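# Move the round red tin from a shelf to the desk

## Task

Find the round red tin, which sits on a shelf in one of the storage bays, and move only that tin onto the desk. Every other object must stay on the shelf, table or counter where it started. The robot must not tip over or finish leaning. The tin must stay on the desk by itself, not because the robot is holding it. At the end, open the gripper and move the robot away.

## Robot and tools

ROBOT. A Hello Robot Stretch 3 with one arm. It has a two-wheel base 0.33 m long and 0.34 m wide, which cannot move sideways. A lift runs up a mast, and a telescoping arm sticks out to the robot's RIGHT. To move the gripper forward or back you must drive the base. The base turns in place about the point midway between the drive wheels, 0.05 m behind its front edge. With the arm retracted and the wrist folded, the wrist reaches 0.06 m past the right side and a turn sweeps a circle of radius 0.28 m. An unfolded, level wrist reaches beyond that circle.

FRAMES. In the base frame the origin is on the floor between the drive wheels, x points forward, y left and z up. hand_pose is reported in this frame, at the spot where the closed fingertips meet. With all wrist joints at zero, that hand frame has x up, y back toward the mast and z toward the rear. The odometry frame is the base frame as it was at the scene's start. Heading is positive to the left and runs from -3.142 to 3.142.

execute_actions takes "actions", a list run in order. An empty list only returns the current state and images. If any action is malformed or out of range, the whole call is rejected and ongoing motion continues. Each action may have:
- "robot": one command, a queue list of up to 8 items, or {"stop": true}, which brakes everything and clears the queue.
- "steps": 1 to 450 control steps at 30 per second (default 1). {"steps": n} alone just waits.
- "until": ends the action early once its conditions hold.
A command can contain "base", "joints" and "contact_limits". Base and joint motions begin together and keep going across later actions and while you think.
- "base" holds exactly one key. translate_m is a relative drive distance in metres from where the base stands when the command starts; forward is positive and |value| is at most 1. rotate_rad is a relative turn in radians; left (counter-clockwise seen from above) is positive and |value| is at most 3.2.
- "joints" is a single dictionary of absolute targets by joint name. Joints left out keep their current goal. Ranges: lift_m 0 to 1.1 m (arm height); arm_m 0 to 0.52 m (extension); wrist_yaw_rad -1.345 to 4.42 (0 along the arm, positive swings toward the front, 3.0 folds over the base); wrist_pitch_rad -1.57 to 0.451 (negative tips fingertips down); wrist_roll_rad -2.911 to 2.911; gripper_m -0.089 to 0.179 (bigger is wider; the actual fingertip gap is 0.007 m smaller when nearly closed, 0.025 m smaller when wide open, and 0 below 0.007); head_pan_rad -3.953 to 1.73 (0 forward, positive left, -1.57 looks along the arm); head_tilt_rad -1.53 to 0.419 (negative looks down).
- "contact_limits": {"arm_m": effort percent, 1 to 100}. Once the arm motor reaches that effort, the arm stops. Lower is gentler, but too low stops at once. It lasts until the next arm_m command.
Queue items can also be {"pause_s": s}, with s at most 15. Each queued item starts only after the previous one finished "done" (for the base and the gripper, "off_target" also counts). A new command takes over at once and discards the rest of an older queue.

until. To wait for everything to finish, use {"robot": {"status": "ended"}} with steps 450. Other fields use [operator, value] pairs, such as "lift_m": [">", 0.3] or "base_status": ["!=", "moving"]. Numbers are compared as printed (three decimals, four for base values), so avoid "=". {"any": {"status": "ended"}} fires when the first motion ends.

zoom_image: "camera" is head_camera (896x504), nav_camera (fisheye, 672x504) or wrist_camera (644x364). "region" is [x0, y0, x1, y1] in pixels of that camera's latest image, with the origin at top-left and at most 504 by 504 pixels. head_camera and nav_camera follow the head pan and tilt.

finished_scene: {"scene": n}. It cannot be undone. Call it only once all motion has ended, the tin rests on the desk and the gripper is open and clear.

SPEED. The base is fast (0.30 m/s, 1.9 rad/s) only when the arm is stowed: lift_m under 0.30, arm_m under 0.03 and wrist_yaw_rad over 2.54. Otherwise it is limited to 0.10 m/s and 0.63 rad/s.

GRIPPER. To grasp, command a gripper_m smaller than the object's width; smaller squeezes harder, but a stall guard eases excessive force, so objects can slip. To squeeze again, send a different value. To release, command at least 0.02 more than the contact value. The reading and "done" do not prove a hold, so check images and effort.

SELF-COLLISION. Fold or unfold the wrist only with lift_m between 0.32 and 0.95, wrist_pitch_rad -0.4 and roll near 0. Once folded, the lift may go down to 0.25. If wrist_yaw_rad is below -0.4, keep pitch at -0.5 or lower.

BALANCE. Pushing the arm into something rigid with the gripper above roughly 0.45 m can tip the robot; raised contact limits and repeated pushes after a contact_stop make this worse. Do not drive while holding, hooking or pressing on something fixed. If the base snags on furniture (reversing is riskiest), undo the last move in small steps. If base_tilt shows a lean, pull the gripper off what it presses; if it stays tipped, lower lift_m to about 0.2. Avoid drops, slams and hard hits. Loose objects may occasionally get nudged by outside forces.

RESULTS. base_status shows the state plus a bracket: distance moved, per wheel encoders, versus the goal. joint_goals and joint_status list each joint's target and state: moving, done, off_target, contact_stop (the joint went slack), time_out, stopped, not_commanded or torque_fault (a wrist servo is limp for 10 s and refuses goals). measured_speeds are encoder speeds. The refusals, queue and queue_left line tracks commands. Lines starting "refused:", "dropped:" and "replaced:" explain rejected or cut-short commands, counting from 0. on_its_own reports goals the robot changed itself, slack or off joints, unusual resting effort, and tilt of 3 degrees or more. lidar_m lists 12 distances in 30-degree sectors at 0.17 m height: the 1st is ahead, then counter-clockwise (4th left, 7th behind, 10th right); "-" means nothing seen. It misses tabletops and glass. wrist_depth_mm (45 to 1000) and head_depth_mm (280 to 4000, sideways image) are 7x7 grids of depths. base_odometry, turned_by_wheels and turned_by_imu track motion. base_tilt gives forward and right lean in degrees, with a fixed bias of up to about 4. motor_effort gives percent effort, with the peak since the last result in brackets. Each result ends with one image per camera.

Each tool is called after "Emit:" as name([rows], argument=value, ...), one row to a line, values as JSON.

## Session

Emit:
execute_actions(actions=[])

Scene clock: 0.00 s.
robot.base_odometry: x=+0.000 y=+0.000 heading=+0.000 (m, m, rad; robot's odometry frame)
robot.turned_by_wheels: +0.000 (rad since the last result)
robot.turned_by_imu: +0.000 (rad since the last result)
robot.base_tilt: forward=-0.7 right=-0.3 (deg)
robot.lidar_m: 1.14 1.01 0.99 1.05 1.01 1.18 0.89 1.94 2.10 1.45 1.11 1.06
robot.head_depth_mm: 1056 1058 1056 1059 1056 1058 1056 / 1132 1133 1127 1129 1127 1123 1119 / 1213 1214 1212 1214 1207 1214 1207 / 1317 1292 1295 1298 1289 1289 1319 / 1423 1427 1420 1406 1391 1392 1392 / 1319 1300 1291 1279 1276 1269 1249 / 1187 1168 1166 1157 1145 1143 1135
robot.base_status: not_commanded
robot.joint_positions: lift_m=+0.468 arm_m=-0.003 wrist_yaw_rad=+3.033 wrist_pitch_rad=-0.485 wrist_roll_rad=-0.006 gripper_m=+0.037 head_pan_rad=+0.002 head_tilt_rad=-0.016
robot.joint_goals: lift_m=+0.468 arm_m=-0.003 wrist_yaw_rad=+3.033 wrist_pitch_rad=-0.485 wrist_roll_rad=-0.006 gripper_m=+0.037 head_pan_rad=+0.002 head_tilt_rad=-0.016
robot.joint_status: lift_m=not_commanded arm_m=not_commanded wrist_yaw_rad=not_commanded wrist_pitch_rad=not_commanded wrist_roll_rad=not_commanded gripper_m=not_commanded head_pan_rad=not_commanded head_tilt_rad=not_commanded
robot.measured_speeds: translate_m=+0.000 rotate_rad=+0.000 lift_m=+0.000 arm_m=+0.000 wrist_yaw_rad=+0.000 wrist_pitch_rad=+0.000 wrist_roll_rad=+0.000 head_pan_rad=+0.000 head_tilt_rad=+0.000
robot: refusals=0 queue=idle queue_left=0
robot.motor_effort: left_wheel=+1 right_wheel=+0 lift_m=+35 arm_m=-1 wrist_yaw_rad=+0 wrist_pitch_rad=+7 wrist_roll_rad=-1 gripper_m=+0 head_pan_rad=+0 head_tilt_rad=+1 (%)
robot.hand_pose: x=+0.0022 y=+0.0718 z=+0.4658 quat_wxyz=(+0.207, +0.692, +0.133, +0.679) (m; robot's base frame)
robot.wrist_depth_mm: - - - - 883 808 728 / - - - - - 868 791 / - - - - - 975 833 / - - - - 913 930 844 / 862 871 807 815 828 805 743 / 729 702 710 685 - 645 644 / 610 616 616 608 562 586 565
pictures: head_camera (sideways: a quarter turn clockwise sets it upright), nav_camera (sideways: a quarter turn counterclockwise sets it upright), wrist_camera
camera_calibration (this result's frames):
head_camera: T_world_to_cam=[[0.00587538, 0.04472, -0.998982, 1.31972], [-0.0462578, 0.997942, 0.0444014, -0.0591936], [0.998912, 0.0459498, 0.00793194, -0.0574954], [0, 0, 0, 1]] pos_world=[0.0469408, 0.00269583, 1.32146]
nav_camera: T_world_to_cam=[[0.0621114, 0.00496545, 0.998057, -1.26021], [0.0428803, -0.999078, 0.00230199, 0.0466087], [0.997148, 0.042654, -0.062267, 0.0258684], [0, 0, 0, 1]] pos_world=[0.0504803, 0.0517198, 1.25927]
wrist_camera: T_world_to_cam=[[0.99329, -0.0942571, -0.0670163, 0.0474946], [-0.107964, -0.547962, -0.829507, 0.473442], [0.0414646, 0.831176, -0.554461, 0.36378], [0, 0, 0, 1]] pos_world=[-0.011145, -0.0384602, 0.597608]
Images, in order (width x height): head_camera 896x504, nav_camera 672x504, wrist_camera 644x364.

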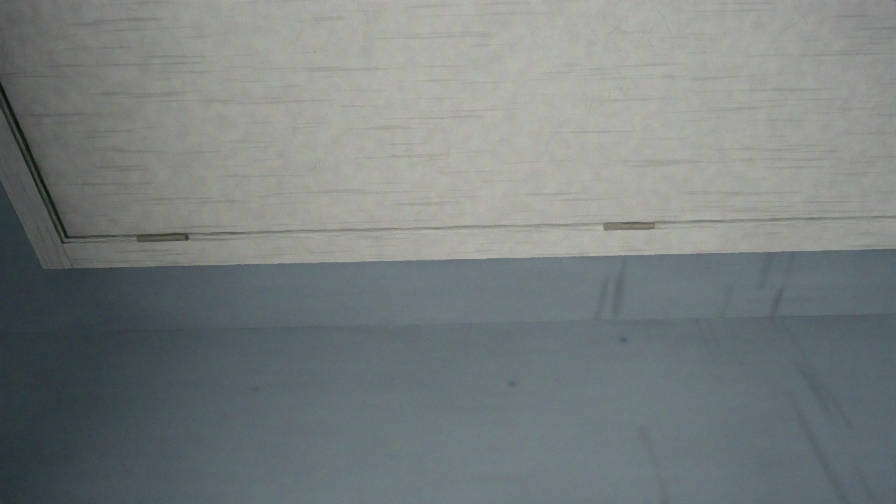

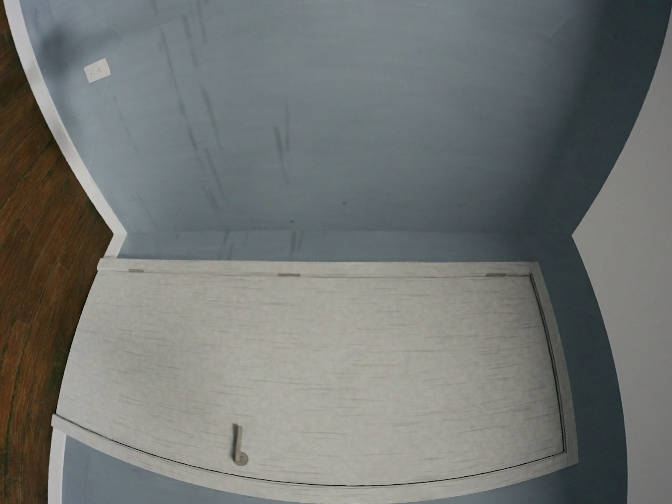

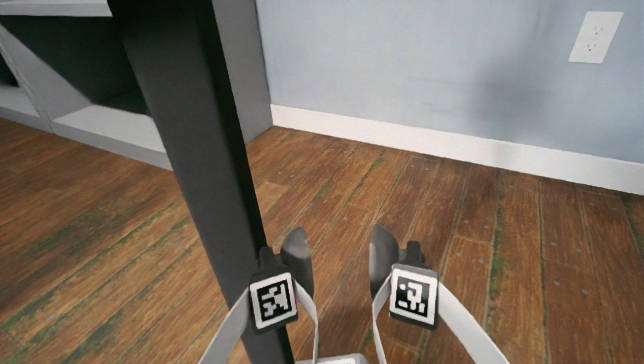

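Facing the corner with the door; the room is behind.

Emit:
execute_actions([
  {"robot":{"joints":{"head_pan_rad":-2.4,"head_tilt_rad":-0.6,"lift_m":0.25,"wrist_pitch_rad":-0.4}},"steps":200,"until":{"robot":{"status":"ended"}}},
])

Emit:
execute_actions([
  {"robot":{"joints":{"head_pan_rad":-3.5}},"steps":200,"until":{"robot":{"status":"ended"}}},
])

Scene clock: 4.70 s.
robot.base_odometry: x=+0.000 y=+0.000 heading=+0.000 (m, m, rad; robot's odometry frame)
robot.turned_by_wheels: +0.000 (rad since the last result)
robot.turned_by_imu: +0.001 (rad since the last result)
robot.base_tilt: forward=-0.8 right=-0.2 (deg)
robot.lidar_m: 1.13 1.01 0.99 1.05 1.01 1.18 0.89 1.93 2.10 1.45 1.11 1.06
robot.head_depth_mm: 1652 1809 2011 2205 1886 1536 1292 / 1910 2013 2172 2274 1915 1544 1303 / 3504 3856 3547 2490 1915 1561 1304 / 3438 3774 3517 2538 1921 1566 1315 / 3403 3545 3405 2536 1945 1573 1325 / 3311 3624 3661 2534 1941 1582 1328 / 3224 3440 3749 2584 1968 1588 1328
robot.base_status: not_commanded
robot.joint_positions: lift_m=+0.251 arm_m=-0.003 wrist_yaw_rad=+3.033 wrist_pitch_rad=-0.420 wrist_roll_rad=-0.006 gripper_m=+0.037 head_pan_rad=-2.393 head_tilt_rad=-0.593
robot.joint_goals: lift_m=+0.250 arm_m=-0.003 wrist_yaw_rad=+3.033 wrist_pitch_rad=-0.400 wrist_roll_rad=-0.006 gripper_m=+0.037 head_pan_rad=-2.400 head_tilt_rad=-0.600
robot.joint_status: lift_m=done arm_m=not_commanded wrist_yaw_rad=not_commanded wrist_pitch_rad=done wrist_roll_rad=not_commanded gripper_m=not_commanded head_pan_rad=done head_tilt_rad=done
robot.measured_speeds: translate_m=+0.000 rotate_rad=+0.000 lift_m=+0.000 arm_m=+0.000 wrist_yaw_rad=+0.000 wrist_pitch_rad=+0.000 wrist_roll_rad=+0.000 head_pan_rad=+0.000 head_tilt_rad=+0.000
robot: refusals=0 queue=done queue_left=0
robot.motor_effort: left_wheel=+1(1) right_wheel=+0(0) lift_m=+16(34) arm_m=-1(1) wrist_yaw_rad=+1(0) wrist_pitch_rad=+10(11) wrist_roll_rad=-1(0) gripper_m=+1(0) head_pan_rad=-4(35) head_tilt_rad=-3(23) (%)
robot.hand_pose: x=+0.0032 y=+0.0805 z=+0.2630 quat_wxyz=(+0.185, +0.696, +0.110, +0.685) (m; robot's base frame)
robot.wrist_depth_mm: - - - - 896 803 732 / - - - - - 849 782 / - - - 949 909 898 818 / 778 755 747 719 719 676 644 / 600 597 - 581 581 535 530 / 505 494 - - - 453 439 / 446 - - - 389 390 379
pictures: head_camera (sideways: a quarter turn clockwise sets it upright), nav_camera (sideways: a quarter turn counterclockwise sets it upright), wrist_camera
camera_calibration (this result's frames):
head_camera: T_world_to_cam=[[0.425441, 0.33435, -0.840958, 1.11072], [0.689001, -0.722151, 0.0614507, -0.0858342], [-0.586752, -0.605564, -0.5376, 0.662195], [0, 0, 0, 1]] pos_world=[-0.0248611, -0.0323533, 1.29534]
nav_camera: T_world_to_cam=[[-0.433148, -0.409174, 0.803094, -1.00268], [-0.706332, 0.707586, -0.0204456, 0.0807868], [-0.559892, -0.576106, -0.595502, 0.729326], [0, 0, 0, 1]] pos_world=[0.031099, -0.0472639, 1.24121]
wrist_camera: T_world_to_cam=[[0.993768, -0.0898853, -0.0659299, 0.0331497], [-0.101912, -0.492943, -0.864073, 0.314714], [0.0451677, 0.865406, -0.499031, 0.226732], [0, 0, 0, 1]] pos_world=[-0.0111111, -0.0380995, 0.387268]
Images, in order (width x height): head_camera 896x504, nav_camera 672x504, wrist_camera 644x364.

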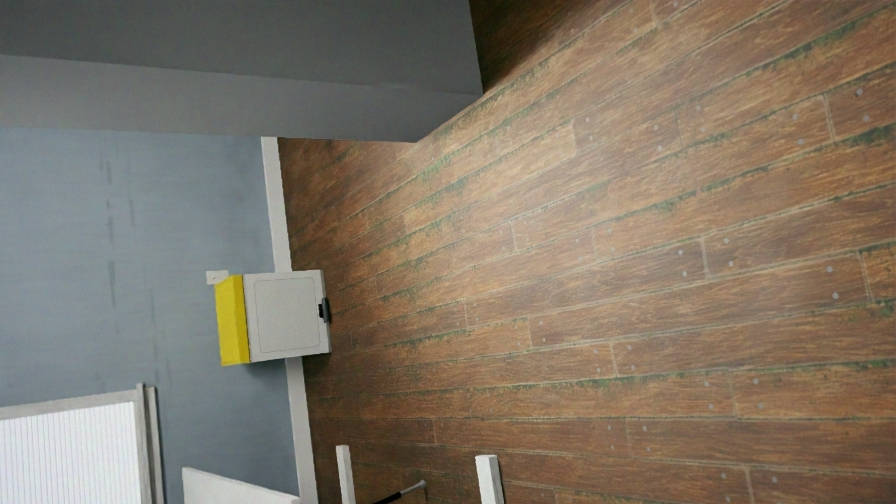

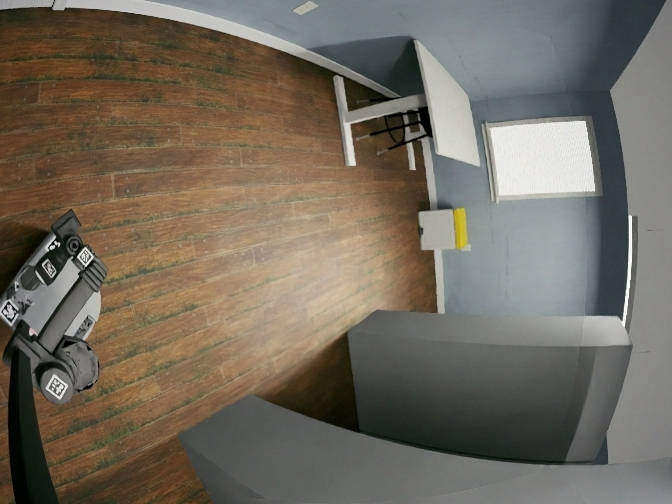

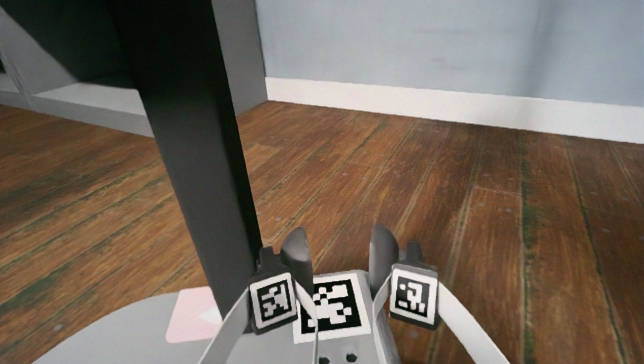

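Scene clock: 5.83 s.
robot.base_odometry: x=+0.000 y=+0.000 heading=+0.000 (m, m, rad; robot's odometry frame)
robot.turned_by_wheels: +0.000 (rad since the last result)
robot.turned_by_imu: +0.000 (rad since the last result)
robot.base_tilt: forward=-0.8 right=-0.3 (deg)
robot.lidar_m: 1.14 1.01 0.99 1.06 1.01 1.17 0.89 1.93 2.10 1.44 1.11 1.06
robot.head_depth_mm: 2265 2492 2709 2454 1887 1531 1298 / 2327 2525 2790 2466 1906 1554 1305 / 1883 2057 2285 2289 1918 1551 1309 / 1265 1350 1441 1548 1679 1527 1314 / 942 996 1044 1108 1186 1340 1316 / 768 828 907 1017 1165 1358 1328 / 761 837 933 1053 1213 1433 1336
robot.base_status: not_commanded
robot.joint_positions: lift_m=+0.251 arm_m=-0.003 wrist_yaw_rad=+3.033 wrist_pitch_rad=-0.420 wrist_roll_rad=-0.006 gripper_m=+0.037 head_pan_rad=-3.493 head_tilt_rad=-0.593
robot.joint_goals: lift_m=+0.250 arm_m=-0.003 wrist_yaw_rad=+3.033 wrist_pitch_rad=-0.400 wrist_roll_rad=-0.006 gripper_m=+0.037 head_pan_rad=-3.500 head_tilt_rad=-0.600
robot.joint_status: lift_m=done arm_m=not_commanded wrist_yaw_rad=not_commanded wrist_pitch_rad=done wrist_roll_rad=not_commanded gripper_m=not_commanded head_pan_rad=done head_tilt_rad=done
robot.measured_speeds: translate_m=+0.000 rotate_rad=+0.000 lift_m=+0.000 arm_m=+0.000 wrist_yaw_rad=+0.000 wrist_pitch_rad=+0.000 wrist_roll_rad=+0.000 head_pan_rad=+0.000 head_tilt_rad=+0.000
robot: refusals=0 queue=done queue_left=0
robot.motor_effort: left_wheel=+1(1) right_wheel=+1(0) lift_m=+17(16) arm_m=-1(1) wrist_yaw_rad=+0(0) wrist_pitch_rad=+10(10) wrist_roll_rad=-1(1) gripper_m=+0(0) head_pan_rad=-3(34) head_tilt_rad=-3(3) (%)
robot.hand_pose: x=+0.0032 y=+0.0805 z=+0.2630 quat_wxyz=(+0.185, +0.696, +0.110, +0.685) (m; robot's base frame)
robot.wrist_depth_mm: - - - - 892 789 711 / - - - - - 856 778 / - - - 977 930 869 808 / 760 766 733 723 671 679 651 / 608 604 - 571 565 543 529 / 497 502 - - - 453 447 / 436 - - - 385 386 387
pictures: head_camera (sideways: a quarter turn clockwise sets it upright), nav_camera (sideways: a quarter turn counterclockwise sets it upright), wrist_camera
camera_calibration (this result's frames):
head_camera: T_world_to_cam=[[0.491034, -0.227508, -0.840907, 1.11025], [-0.331036, -0.941615, 0.0614519, -0.0796135], [-0.805792, 0.248195, -0.537679, 0.663634], [0, 0, 0, 1]] pos_world=[-0.0367771, 0.012916, 1.29534]
nav_camera: T_world_to_cam=[[-0.56121, 0.200434, 0.803038, -1.00182], [0.31019, 0.950455, -0.020449, 0.0745904], [-0.76735, 0.237618, -0.595577, 0.730689], [0, 0, 0, 1]] pos_world=[-0.0246759, -0.0437209, 1.24121]
wrist_camera: T_world_to_cam=[[0.993768, -0.0898853, -0.06593, 0.0331497], [-0.101912, -0.492943, -0.864072, 0.314714], [0.0451677, 0.865406, -0.499031, 0.226732], [0, 0, 0, 1]] pos_world=[-0.0111111, -0.0380995, 0.387268]
Images, in order (width x height): head_camera 896x504, nav_camera 672x504, wrist_camera 644x364.

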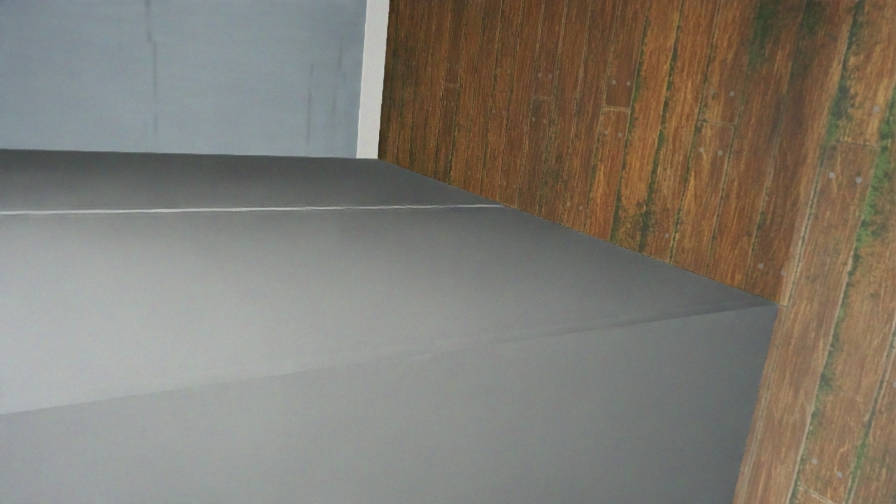

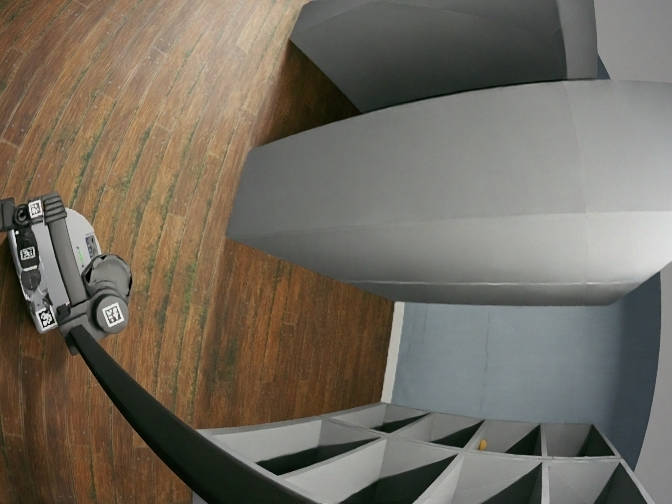

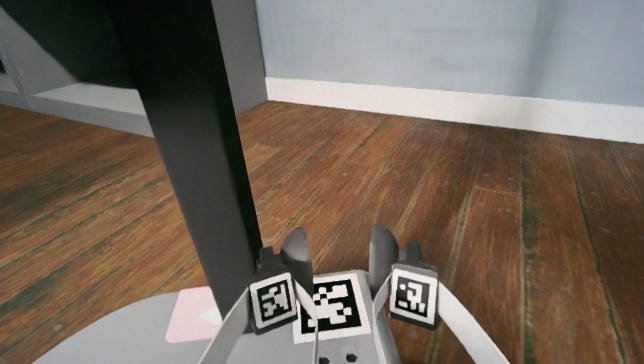

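Emit:
execute_actions([
  {"robot":[{"base":{"rotate_rad":2.53},"joints":{"head_pan_rad":-1.1,"head_tilt_rad":-0.7}},{"base":{"translate_m":1.0}},{"base":{"translate_m":0.3}}],"steps":450,"until":{"robot":{"status":"ended"}}},
])

Scene clock: 21.63 s.
robot.base_odometry: x=-1.064 y=+0.747 heading=+2.530 (m, m, rad; robot's odometry frame)
robot.turned_by_wheels: +2.530 (rad since the last result)
robot.turned_by_imu: +2.532 (rad since the last result)
robot.base_tilt: forward=-0.8 right=-0.3 (deg)
robot.lidar_m: 1.37 0.61 0.43 0.41 0.42 0.57 2.36 1.40 0.68 0.95 0.63 1.32
robot.head_depth_mm: 805 854 629 1108 994 833 1155 / 839 886 635 1148 998 876 1159 / 848 879 642 1162 1007 909 1167 / 702 769 650 948 981 1154 1203 / 597 644 654 775 891 1056 1234 / 529 579 660 780 1000 1384 1260 / 541 619 742 1294 1125 1405 1266
robot.base_status: done (translate_m +0.3000 of +0.3000)
robot.joint_positions: lift_m=+0.251 arm_m=-0.003 wrist_yaw_rad=+3.033 wrist_pitch_rad=-0.419 wrist_roll_rad=-0.006 gripper_m=+0.037 head_pan_rad=-1.107 head_tilt_rad=-0.692
robot.joint_goals: lift_m=+0.250 arm_m=-0.003 wrist_yaw_rad=+3.033 wrist_pitch_rad=-0.400 wrist_roll_rad=-0.006 gripper_m=+0.037 head_pan_rad=-1.100 head_tilt_rad=-0.700
robot.joint_status: lift_m=done arm_m=not_commanded wrist_yaw_rad=not_commanded wrist_pitch_rad=done wrist_roll_rad=not_commanded gripper_m=not_commanded head_pan_rad=done head_tilt_rad=done
robot.measured_speeds: translate_m=+0.000 rotate_rad=+0.000 lift_m=+0.000 arm_m=+0.000 wrist_yaw_rad=+0.000 wrist_pitch_rad=+0.000 wrist_roll_rad=+0.000 head_pan_rad=+0.000 head_tilt_rad=+0.000
robot: refusals=0 queue=done queue_left=0
robot.motor_effort: left_wheel=-1(6) right_wheel=+5(17) lift_m=+17(16) arm_m=-1(1) wrist_yaw_rad=+0(0) wrist_pitch_rad=+10(11) wrist_roll_rad=+0(1) gripper_m=+0(1) head_pan_rad=+3(34) head_tilt_rad=-3(11) (%)
robot.hand_pose: x=+0.0032 y=+0.0805 z=+0.2631 quat_wxyz=(+0.185, +0.696, +0.110, +0.685) (m; robot's base frame)
robot.wrist_depth_mm: 364 - 394 405 416 428 450 / 392 402 428 437 453 467 493 / 421 442 469 481 498 518 541 / 466 483 511 527 549 587 589 / 507 529 - 554 561 543 529 / 503 499 - - - 452 441 / 436 - - - 393 391 378
pictures: head_camera (sideways: a quarter turn clockwise sets it upright), nav_camera (sideways: a quarter turn counterclockwise sets it upright), wrist_camera
camera_calibration (this result's frames):
head_camera: T_world_to_cam=[[-0.237482, 0.574498, -0.783297, 1.03959], [0.889421, 0.452804, 0.0624459, -0.0883444], [0.390555, -0.681851, -0.618503, 0.761486], [0, 0, 0, 1]] pos_world=[0.0280572, -0.0380206, 1.29081]
nav_camera: T_world_to_cam=[[0.305319, -0.59931, 0.740005, -0.924947], [-0.878542, -0.477068, -0.0238868, 0.0863145], [0.367349, -0.642832, -0.672177, 0.82341], [0, 0, 0, 1]] pos_world=[0.0557563, 0.0161622, 1.24]
wrist_camera: T_world_to_cam=[[0.993771, -0.0898519, -0.0659208, 0.0331479], [-0.101864, -0.492505, -0.864328, 0.314858], [0.0451952, 0.865659, -0.49859, 0.226623], [0, 0, 0, 1]] pos_world=[-0.0111109, -0.0381307, 0.387318]
Images, in order (width x height): head_camera 896x504, nav_camera 672x504, wrist_camera 644x364.

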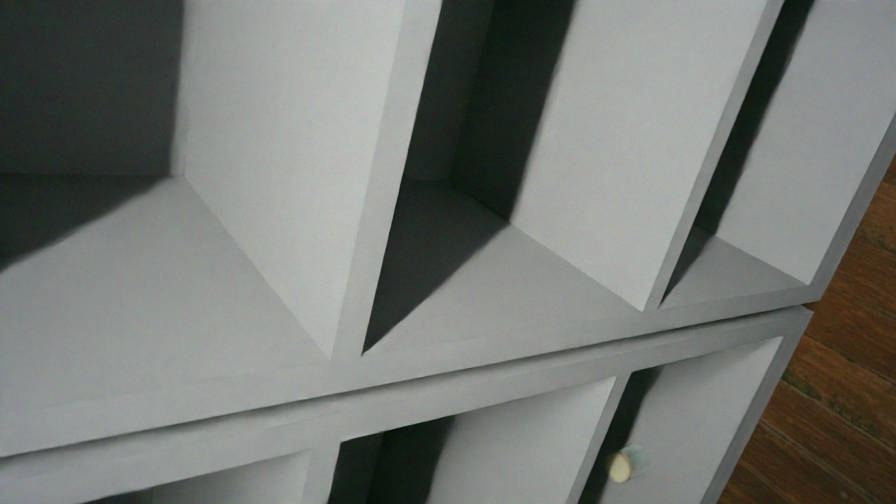

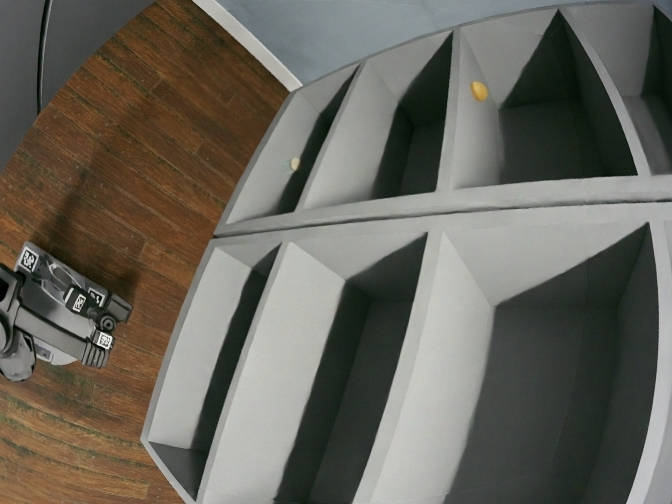

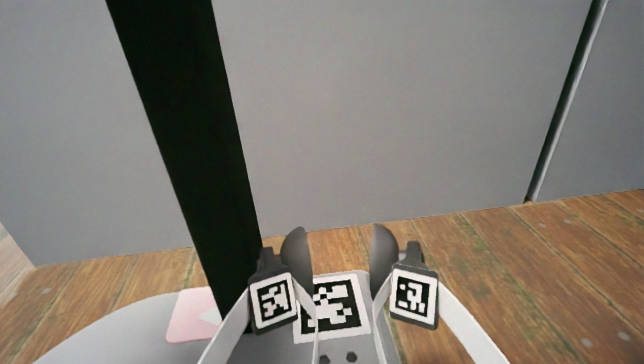

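Emit:
execute_actions([
  {"robot":[{"base":{"translate_m":-1.0},"joints":{"head_pan_rad":-1.2,"head_tilt_rad":-0.6}},{"base":{"translate_m":-0.2}},{"base":{"rotate_rad":1.57}},{"base":{"translate_m":1.0}}],"steps":450},
  {"steps":200,"until":{"robot":{"status":"ended"}}},
])

Scene clock: 42.67 s.
robot.base_odometry: x=-0.657 y=-0.761 heading=-2.184 (m, m, rad; robot's odometry frame)
robot.turned_by_wheels: +1.570 (rad since the last result)
robot.turned_by_imu: +1.567 (rad since the last result)
robot.base_tilt: forward=-0.8 right=-0.2 (deg)
robot.lidar_m: 2.29 1.26 1.27 1.21 1.25 1.66 1.99 1.67 0.71 0.70 1.10 1.02
robot.head_depth_mm: 2181 2346 2581 2402 1854 1515 1290 / 2243 2450 2673 2399 1878 1520 1298 / 2271 2460 2720 2429 1888 1533 1293 / 1790 1933 2066 2206 1893 1540 1301 / 1447 1531 1634 1747 1806 1558 1311 / 1219 1277 1347 1427 1505 1527 1317 / 1053 1098 1154 1205 1268 1398 1322
robot.base_status: done (translate_m +1.0000 of +1.0000)
robot.joint_positions: lift_m=+0.251 arm_m=-0.003 wrist_yaw_rad=+3.033 wrist_pitch_rad=-0.419 wrist_roll_rad=-0.006 gripper_m=+0.037 head_pan_rad=-1.193 head_tilt_rad=-0.606
robot.joint_goals: lift_m=+0.250 arm_m=-0.003 wrist_yaw_rad=+3.033 wrist_pitch_rad=-0.400 wrist_roll_rad=-0.006 gripper_m=+0.037 head_pan_rad=-1.200 head_tilt_rad=-0.600
robot.joint_status: lift_m=done arm_m=not_commanded wrist_yaw_rad=not_commanded wrist_pitch_rad=done wrist_roll_rad=not_commanded gripper_m=not_commanded head_pan_rad=done head_tilt_rad=done
robot.measured_speeds: translate_m=+0.000 rotate_rad=+0.000 lift_m=+0.000 arm_m=+0.000 wrist_yaw_rad=+0.000 wrist_pitch_rad=+0.000 wrist_roll_rad=+0.000 head_pan_rad=+0.000 head_tilt_rad=+0.000
robot: refusals=0 queue=done queue_left=0
robot.motor_effort: left_wheel=-2(7) right_wheel=+6(16) lift_m=+16(16) arm_m=-2(1) wrist_yaw_rad=+1(0) wrist_pitch_rad=+10(10) wrist_roll_rad=-1(1) gripper_m=+0(1) head_pan_rad=-3(13) head_tilt_rad=+2(11) (%)
robot.hand_pose: x=+0.0032 y=+0.0805 z=+0.2631 quat_wxyz=(+0.185, +0.696, +0.110, +0.685) (m; robot's base frame)
robot.wrist_depth_mm: - - - - - - - / - - - - - - - / - - - 973 891 880 833 / 782 745 727 712 707 677 665 / 620 588 - 573 566 531 525 / 504 495 - - - 450 445 / 436 - - - 387 389 385
pictures: head_camera (sideways: a quarter turn clockwise sets it upright), nav_camera (sideways: a quarter turn counterclockwise sets it upright), wrist_camera
camera_calibration (this result's frames):
head_camera: T_world_to_cam=[[-0.161333, 0.528065, -0.833738, 1.10489], [0.923203, 0.379341, 0.0616187, -0.0874805], [0.34881, -0.759768, -0.548712, 0.670945], [0, 0, 0, 1]] pos_world=[0.0249845, -0.0405042, 1.29473]
nav_camera: T_world_to_cam=[[0.228078, -0.561919, 0.795127, -0.996325], [-0.915717, -0.401279, -0.0209169, 0.0826772], [0.330821, -0.723341, -0.606082, 0.737656], [0, 0, 0, 1]] pos_world=[0.0589161, 0.00689932, 1.24101]
wrist_camera: T_world_to_cam=[[0.993772, -0.0898473, -0.0659197, 0.0331466], [-0.101858, -0.492443, -0.864364, 0.314872], [0.0451991, 0.865695, -0.498527, 0.226618], [0, 0, 0, 1]] pos_world=[-0.0111109, -0.038147, 0.387324]
Images, in order (width x height): head_camera 896x504, nav_camera 672x504, wrist_camera 644x364.

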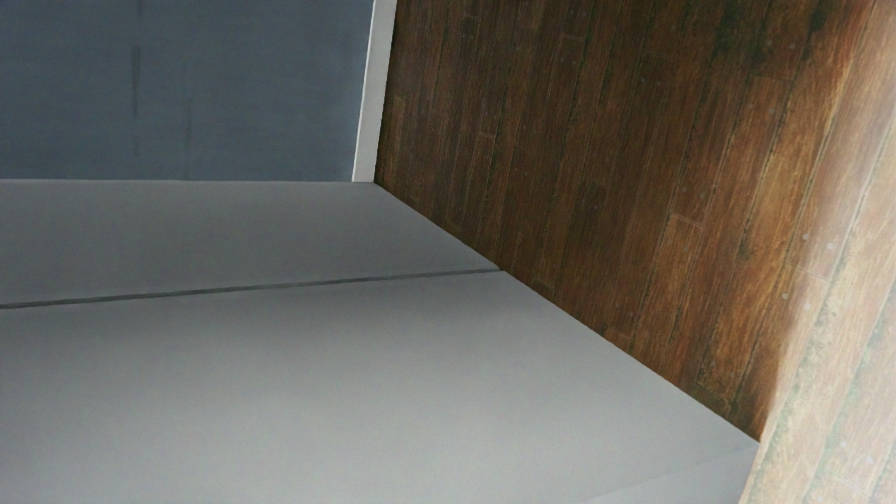

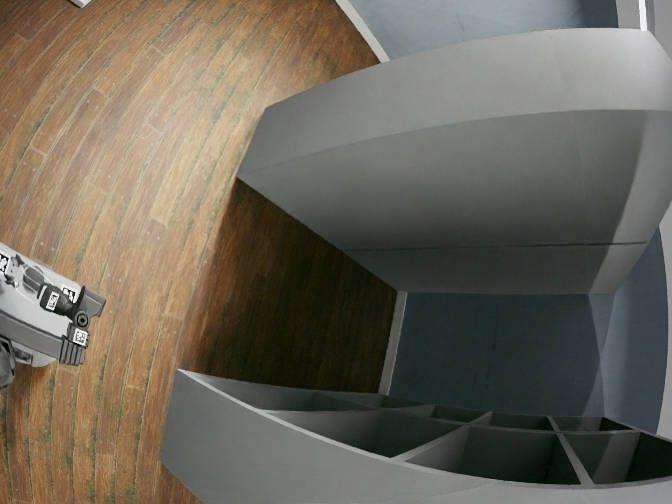

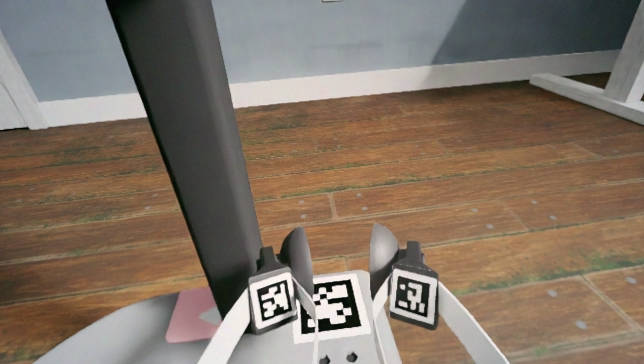

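Emit:
execute_actions([
  {"robot":[{"base":{"translate_m":0.33}},{"base":{"rotate_rad":-1.57},"joints":{"head_pan_rad":-1.2,"head_tilt_rad":-0.7}},{"base":{"translate_m":1.0}},{"base":{"translate_m":0.3}}],"steps":450,"until":{"robot":{"status":"ended"}}},
])

Scene clock: 59.07 s.
robot.base_odometry: x=-1.911 y=-0.284 heading=+2.530 (m, m, rad; robot's odometry frame)
robot.turned_by_wheels: -1.570 (rad since the last result)
robot.turned_by_imu: -1.557 (rad since the last result)
robot.base_tilt: forward=-0.8 right=-0.2 (deg)
robot.lidar_m: 1.24 0.64 0.46 0.45 0.46 0.63 2.52 0.75 0.82 0.92 0.53 1.28
robot.head_depth_mm: 765 816 630 517 991 833 1111 / 786 847 636 541 997 834 1160 / 688 767 641 895 979 863 1168 / 534 583 601 671 797 867 1132 / 443 489 541 632 745 918 1193 / 451 504 569 1149 998 1313 1229 / 473 934 671 1293 1033 1359 1270
robot.base_status: done (translate_m +0.3000 of +0.3000)
robot.joint_positions: lift_m=+0.251 arm_m=-0.003 wrist_yaw_rad=+3.033 wrist_pitch_rad=-0.419 wrist_roll_rad=-0.006 gripper_m=+0.037 head_pan_rad=-1.193 head_tilt_rad=-0.692
robot.joint_goals: lift_m=+0.250 arm_m=-0.003 wrist_yaw_rad=+3.033 wrist_pitch_rad=-0.400 wrist_roll_rad=-0.006 gripper_m=+0.037 head_pan_rad=-1.200 head_tilt_rad=-0.700
robot.joint_status: lift_m=done arm_m=not_commanded wrist_yaw_rad=not_commanded wrist_pitch_rad=done wrist_roll_rad=not_commanded gripper_m=not_commanded head_pan_rad=done head_tilt_rad=done
robot.measured_speeds: translate_m=+0.000 rotate_rad=+0.000 lift_m=+0.000 arm_m=+0.000 wrist_yaw_rad=+0.000 wrist_pitch_rad=+0.000 wrist_roll_rad=+0.000 head_pan_rad=+0.000 head_tilt_rad=+0.000
robot: refusals=0 queue=done queue_left=0
robot.motor_effort: left_wheel=+3(10) right_wheel=-5(14) lift_m=+16(16) arm_m=-2(1) wrist_yaw_rad=+1(0) wrist_pitch_rad=+10(10) wrist_roll_rad=-1(1) gripper_m=+1(0) head_pan_rad=-3(2) head_tilt_rad=-3(11) (%)
robot.hand_pose: x=+0.0032 y=+0.0805 z=+0.2631 quat_wxyz=(+0.185, +0.696, +0.110, +0.685) (m; robot's base frame)
robot.wrist_depth_mm: 401 - 421 442 449 473 487 / 429 439 452 476 482 504 527 / 461 479 507 509 533 557 571 / 503 525 548 559 585 603 626 / 559 569 - 581 567 545 528 / 513 502 - - - 456 445 / 435 - - - 385 389 385
pictures: head_camera (sideways: a quarter turn clockwise sets it upright), nav_camera (sideways: a quarter turn counterclockwise sets it upright), wrist_camera
camera_calibration (this result's frames):
head_camera: T_world_to_cam=[[-0.186938, 0.592692, -0.783435, 1.03946], [0.925184, 0.374348, 0.0624443, -0.0885605], [0.330287, -0.713148, -0.618328, 0.761626], [0, 0, 0, 1]] pos_world=[0.0246941, -0.0397765, 1.29082]
nav_camera: T_world_to_cam=[[0.252383, -0.623276, 0.740155, -0.924819], [-0.916443, -0.399452, -0.0238794, 0.086536], [0.31054, -0.672283, -0.672012, 0.823542], [0, 0, 0, 1]] pos_world=[0.0569712, 0.0118025, 1.24001]
wrist_camera: T_world_to_cam=[[0.993772, -0.0898451, -0.0659189, 0.033145], [-0.101854, -0.492415, -0.86438, 0.314874], [0.0452008, 0.865711, -0.4985, 0.226624], [0, 0, 0, 1]] pos_world=[-0.0111109, -0.0381643, 0.387327]
Images, in order (width x height): head_camera 896x504, nav_camera 672x504, wrist_camera 644x364.

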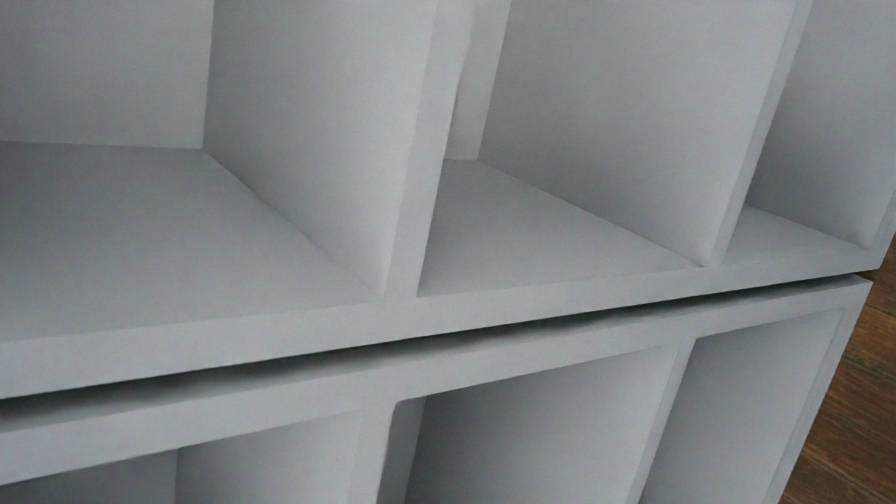

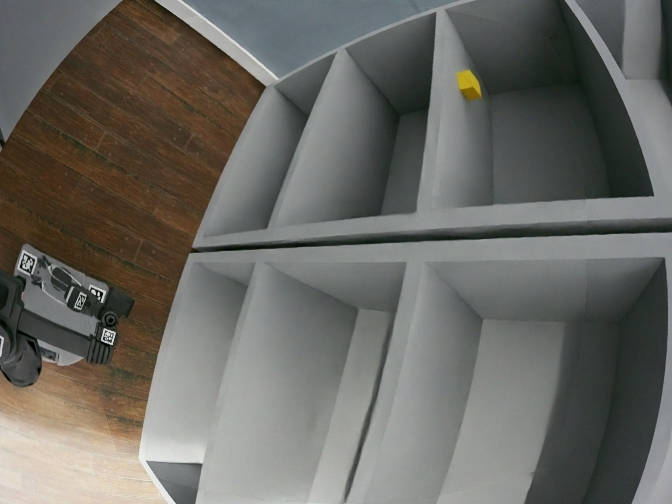

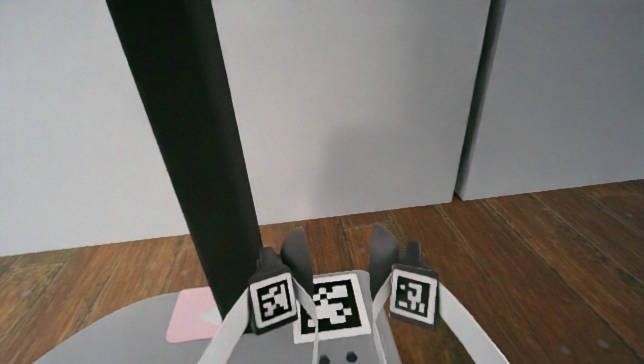

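Emit:
execute_actions([
  {"robot":{"joints":{"head_pan_rad":-2.0,"head_tilt_rad":-0.5}},"steps":200,"until":{"robot":{"status":"ended"}}},
])

Emit:
execute_actions([
  {"robot":{"joints":{"head_pan_rad":1.7,"head_tilt_rad":-0.3}},"steps":200,"until":{"robot":{"status":"ended"}}},
])

Scene clock: 62.77 s.
robot.base_odometry: x=-1.911 y=-0.284 heading=+2.530 (m, m, rad; robot's odometry frame)
robot.turned_by_wheels: +0.000 (rad since the last result)
robot.turned_by_imu: +0.000 (rad since the last result)
robot.base_tilt: forward=-0.8 right=-0.2 (deg)
robot.lidar_m: 1.24 0.64 0.46 0.45 0.46 0.63 2.52 0.75 0.82 0.91 0.53 1.28
robot.head_depth_mm: 784 828 860 666 993 977 1101 / 886 948 966 670 1149 978 870 / 879 950 983 677 1157 982 831 / 840 906 957 682 1121 989 815 / 813 871 928 691 568 994 821 / 781 840 888 699 549 1003 822 / 754 804 864 706 514 1003 828
robot.base_status: done (translate_m +0.3000 of +0.3000)
robot.joint_positions: lift_m=+0.251 arm_m=-0.003 wrist_yaw_rad=+3.033 wrist_pitch_rad=-0.419 wrist_roll_rad=-0.006 gripper_m=+0.037 head_pan_rad=-1.993 head_tilt_rad=-0.508
robot.joint_goals: lift_m=+0.250 arm_m=-0.003 wrist_yaw_rad=+3.033 wrist_pitch_rad=-0.400 wrist_roll_rad=-0.006 gripper_m=+0.037 head_pan_rad=-2.000 head_tilt_rad=-0.500
robot.joint_status: lift_m=done arm_m=not_commanded wrist_yaw_rad=not_commanded wrist_pitch_rad=done wrist_roll_rad=not_commanded gripper_m=not_commanded head_pan_rad=done head_tilt_rad=done
robot.measured_speeds: translate_m=+0.000 rotate_rad=+0.000 lift_m=+0.000 arm_m=+0.000 wrist_yaw_rad=+0.000 wrist_pitch_rad=+0.000 wrist_roll_rad=+0.000 head_pan_rad=+0.000 head_tilt_rad=+0.000
robot: refusals=0 queue=done queue_left=0
robot.motor_effort: left_wheel=+4(4) right_wheel=-3(4) lift_m=+17(16) arm_m=-1(1) wrist_yaw_rad=+0(0) wrist_pitch_rad=+10(10) wrist_roll_rad=-1(1) gripper_m=+1(0) head_pan_rad=-3(33) head_tilt_rad=+2(15) (%)
robot.hand_pose: x=+0.0032 y=+0.0805 z=+0.2631 quat_wxyz=(+0.185, +0.696, +0.110, +0.685) (m; robot's base frame)
robot.wrist_depth_mm: 394 - 417 432 454 467 485 / 427 439 467 475 490 501 521 / 470 471 502 522 530 552 578 / 511 524 546 569 593 618 628 / 560 561 - 570 569 537 527 / 498 499 - - - 448 438 / 435 - - - 389 392 382
pictures: head_camera (sideways: a quarter turn clockwise sets it upright), nav_camera (sideways: a quarter turn counterclockwise sets it upright), wrist_camera
camera_calibration (this result's frames):
head_camera: T_world_to_cam=[[0.231691, 0.406924, -0.883591, 1.1675], [0.917953, -0.392107, 0.0601223, -0.0855081], [-0.321997, -0.825024, -0.464385, 0.565317], [0, 0, 0, 1]] pos_world=[-0.00997637, -0.0422118, 1.29926]
nav_camera: T_world_to_cam=[[-0.210879, -0.481581, 0.850652, -1.06604], [-0.926788, 0.375184, -0.0173503, 0.0781039], [-0.310795, -0.792033, -0.525442, 0.636658], [0, 0, 0, 1]] pos_world=[0.0454504, -0.0384335, 1.24271]
wrist_camera: T_world_to_cam=[[0.993772, -0.0898451, -0.0659189, 0.033145], [-0.101854, -0.492415, -0.86438, 0.314874], [0.0452008, 0.865711, -0.4985, 0.226624], [0, 0, 0, 1]] pos_world=[-0.0111109, -0.0381643, 0.387327]
Images, in order (width x height): head_camera 896x504, nav_camera 672x504, wrist_camera 644x364.

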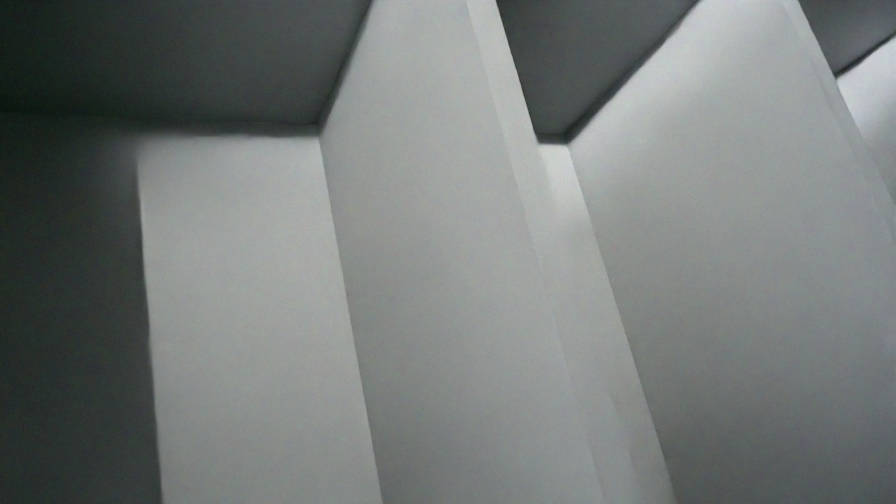

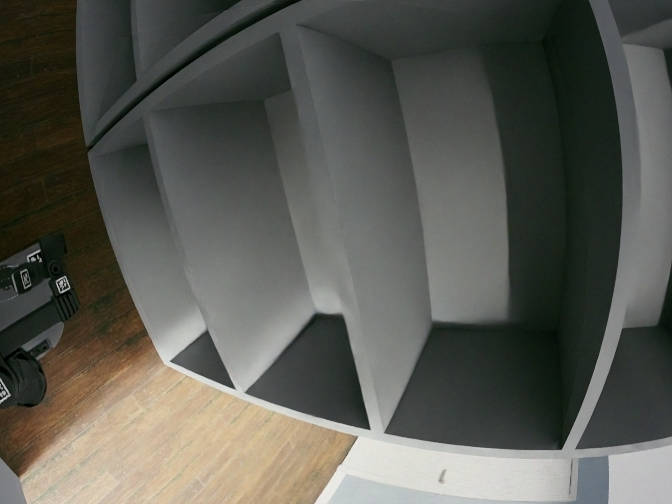

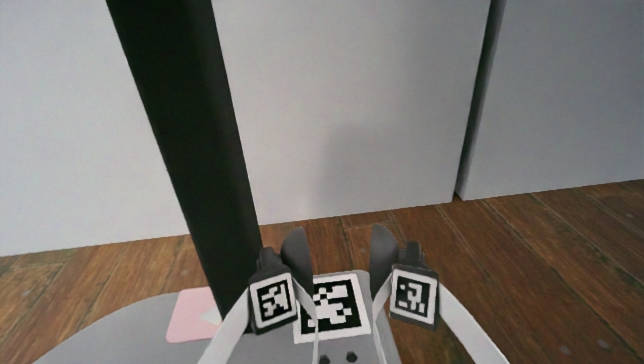

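Scene clock: 65.07 s.
robot.base_odometry: x=-1.911 y=-0.284 heading=+2.530 (m, m, rad; robot's odometry frame)
robot.turned_by_wheels: +0.000 (rad since the last result)
robot.turned_by_imu: +0.000 (rad since the last result)
robot.base_tilt: forward=-0.8 right=-0.3 (deg)
robot.lidar_m: 1.24 0.64 0.47 0.45 0.46 0.63 2.52 0.75 0.82 0.91 0.53 1.28
robot.head_depth_mm: 351 367 385 404 425 449 475 / 357 373 390 410 432 456 484 / 361 378 396 416 440 465 492 / 366 384 402 423 448 472 502 / 371 389 409 431 455 482 511 / 376 395 415 438 462 489 517 / 381 399 419 439 - - -
robot.base_status: done (translate_m +0.3000 of +0.3000)
robot.joint_positions: lift_m=+0.251 arm_m=-0.003 wrist_yaw_rad=+3.033 wrist_pitch_rad=-0.419 wrist_roll_rad=-0.006 gripper_m=+0.037 head_pan_rad=+1.693 head_tilt_rad=-0.310
robot.joint_goals: lift_m=+0.250 arm_m=-0.003 wrist_yaw_rad=+3.033 wrist_pitch_rad=-0.400 wrist_roll_rad=-0.006 gripper_m=+0.037 head_pan_rad=+1.700 head_tilt_rad=-0.300
robot.joint_status: lift_m=done arm_m=not_commanded wrist_yaw_rad=not_commanded wrist_pitch_rad=done wrist_roll_rad=not_commanded gripper_m=not_commanded head_pan_rad=done head_tilt_rad=done
robot.measured_speeds: translate_m=+0.000 rotate_rad=+0.000 lift_m=+0.000 arm_m=+0.000 wrist_yaw_rad=+0.000 wrist_pitch_rad=+0.000 wrist_roll_rad=+0.000 head_pan_rad=+0.000 head_tilt_rad=+0.000
robot: refusals=0 queue=done queue_left=0
robot.motor_effort: left_wheel=+3(3) right_wheel=-4(5) lift_m=+17(16) arm_m=-1(2) wrist_yaw_rad=+0(0) wrist_pitch_rad=+10(10) wrist_roll_rad=+0(1) gripper_m=+0(0) head_pan_rad=+3(33) head_tilt_rad=+3(15) (%)
robot.hand_pose: x=+0.0032 y=+0.0805 z=+0.2631 quat_wxyz=(+0.185, +0.696, +0.110, +0.685) (m; robot's base frame)
robot.wrist_depth_mm: 403 - 423 440 445 466 482 / 426 445 456 470 489 508 523 / 468 479 498 511 529 563 584 / 511 529 550 560 586 597 613 / 545 549 - 575 567 545 520 / 501 499 - - - 451 435 / 434 - - - 387 386 381
pictures: head_camera (sideways: a quarter turn clockwise sets it upright), nav_camera (sideways: a quarter turn counterclockwise sets it upright), wrist_camera
camera_calibration (this result's frames):
head_camera: T_world_to_cam=[[-0.00989675, -0.286743, -0.957956, 1.26603], [-0.986997, -0.150902, 0.0553658, -0.0677103], [-0.160433, 0.946048, -0.281521, 0.32636], [0, 0, 0, 1]] pos_world=[-0.00194148, 0.0440549, 1.30843]
nav_camera: T_world_to_cam=[[-0.0471928, 0.345126, 0.937369, -1.18016], [0.986867, 0.161244, -0.00968295, 0.056452], [-0.154487, 0.924602, -0.348203, 0.405072], [0, 0, 0, 1]] pos_world=[-0.0488276, 0.023673, 1.24784]
wrist_camera: T_world_to_cam=[[0.993772, -0.0898451, -0.065919, 0.033145], [-0.101855, -0.492415, -0.86438, 0.314874], [0.0452008, 0.865711, -0.4985, 0.226624], [0, 0, 0, 1]] pos_world=[-0.0111109, -0.0381643, 0.387327]
Images, in order (width x height): head_camera 896x504, nav_camera 672x504, wrist_camera 644x364.

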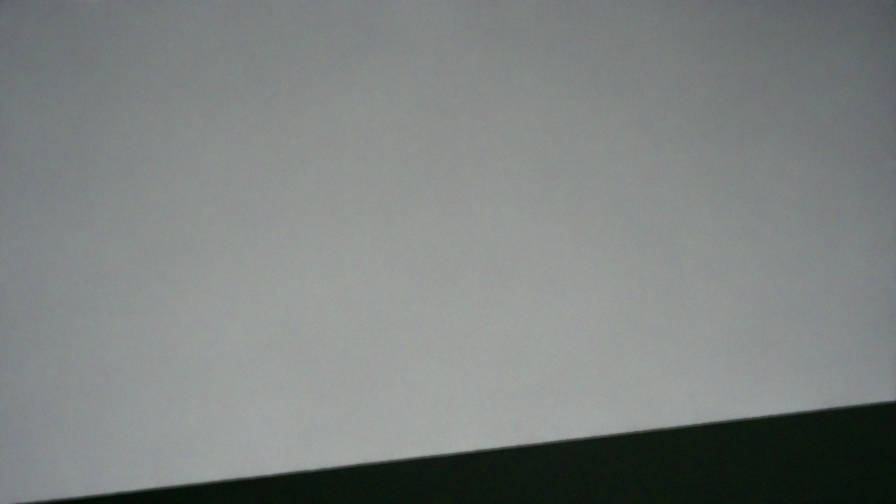

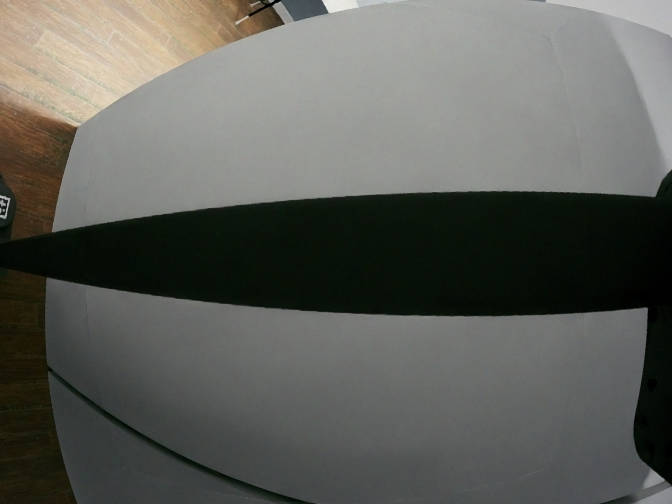

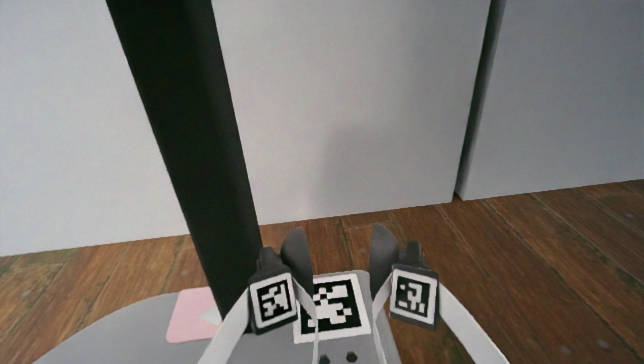

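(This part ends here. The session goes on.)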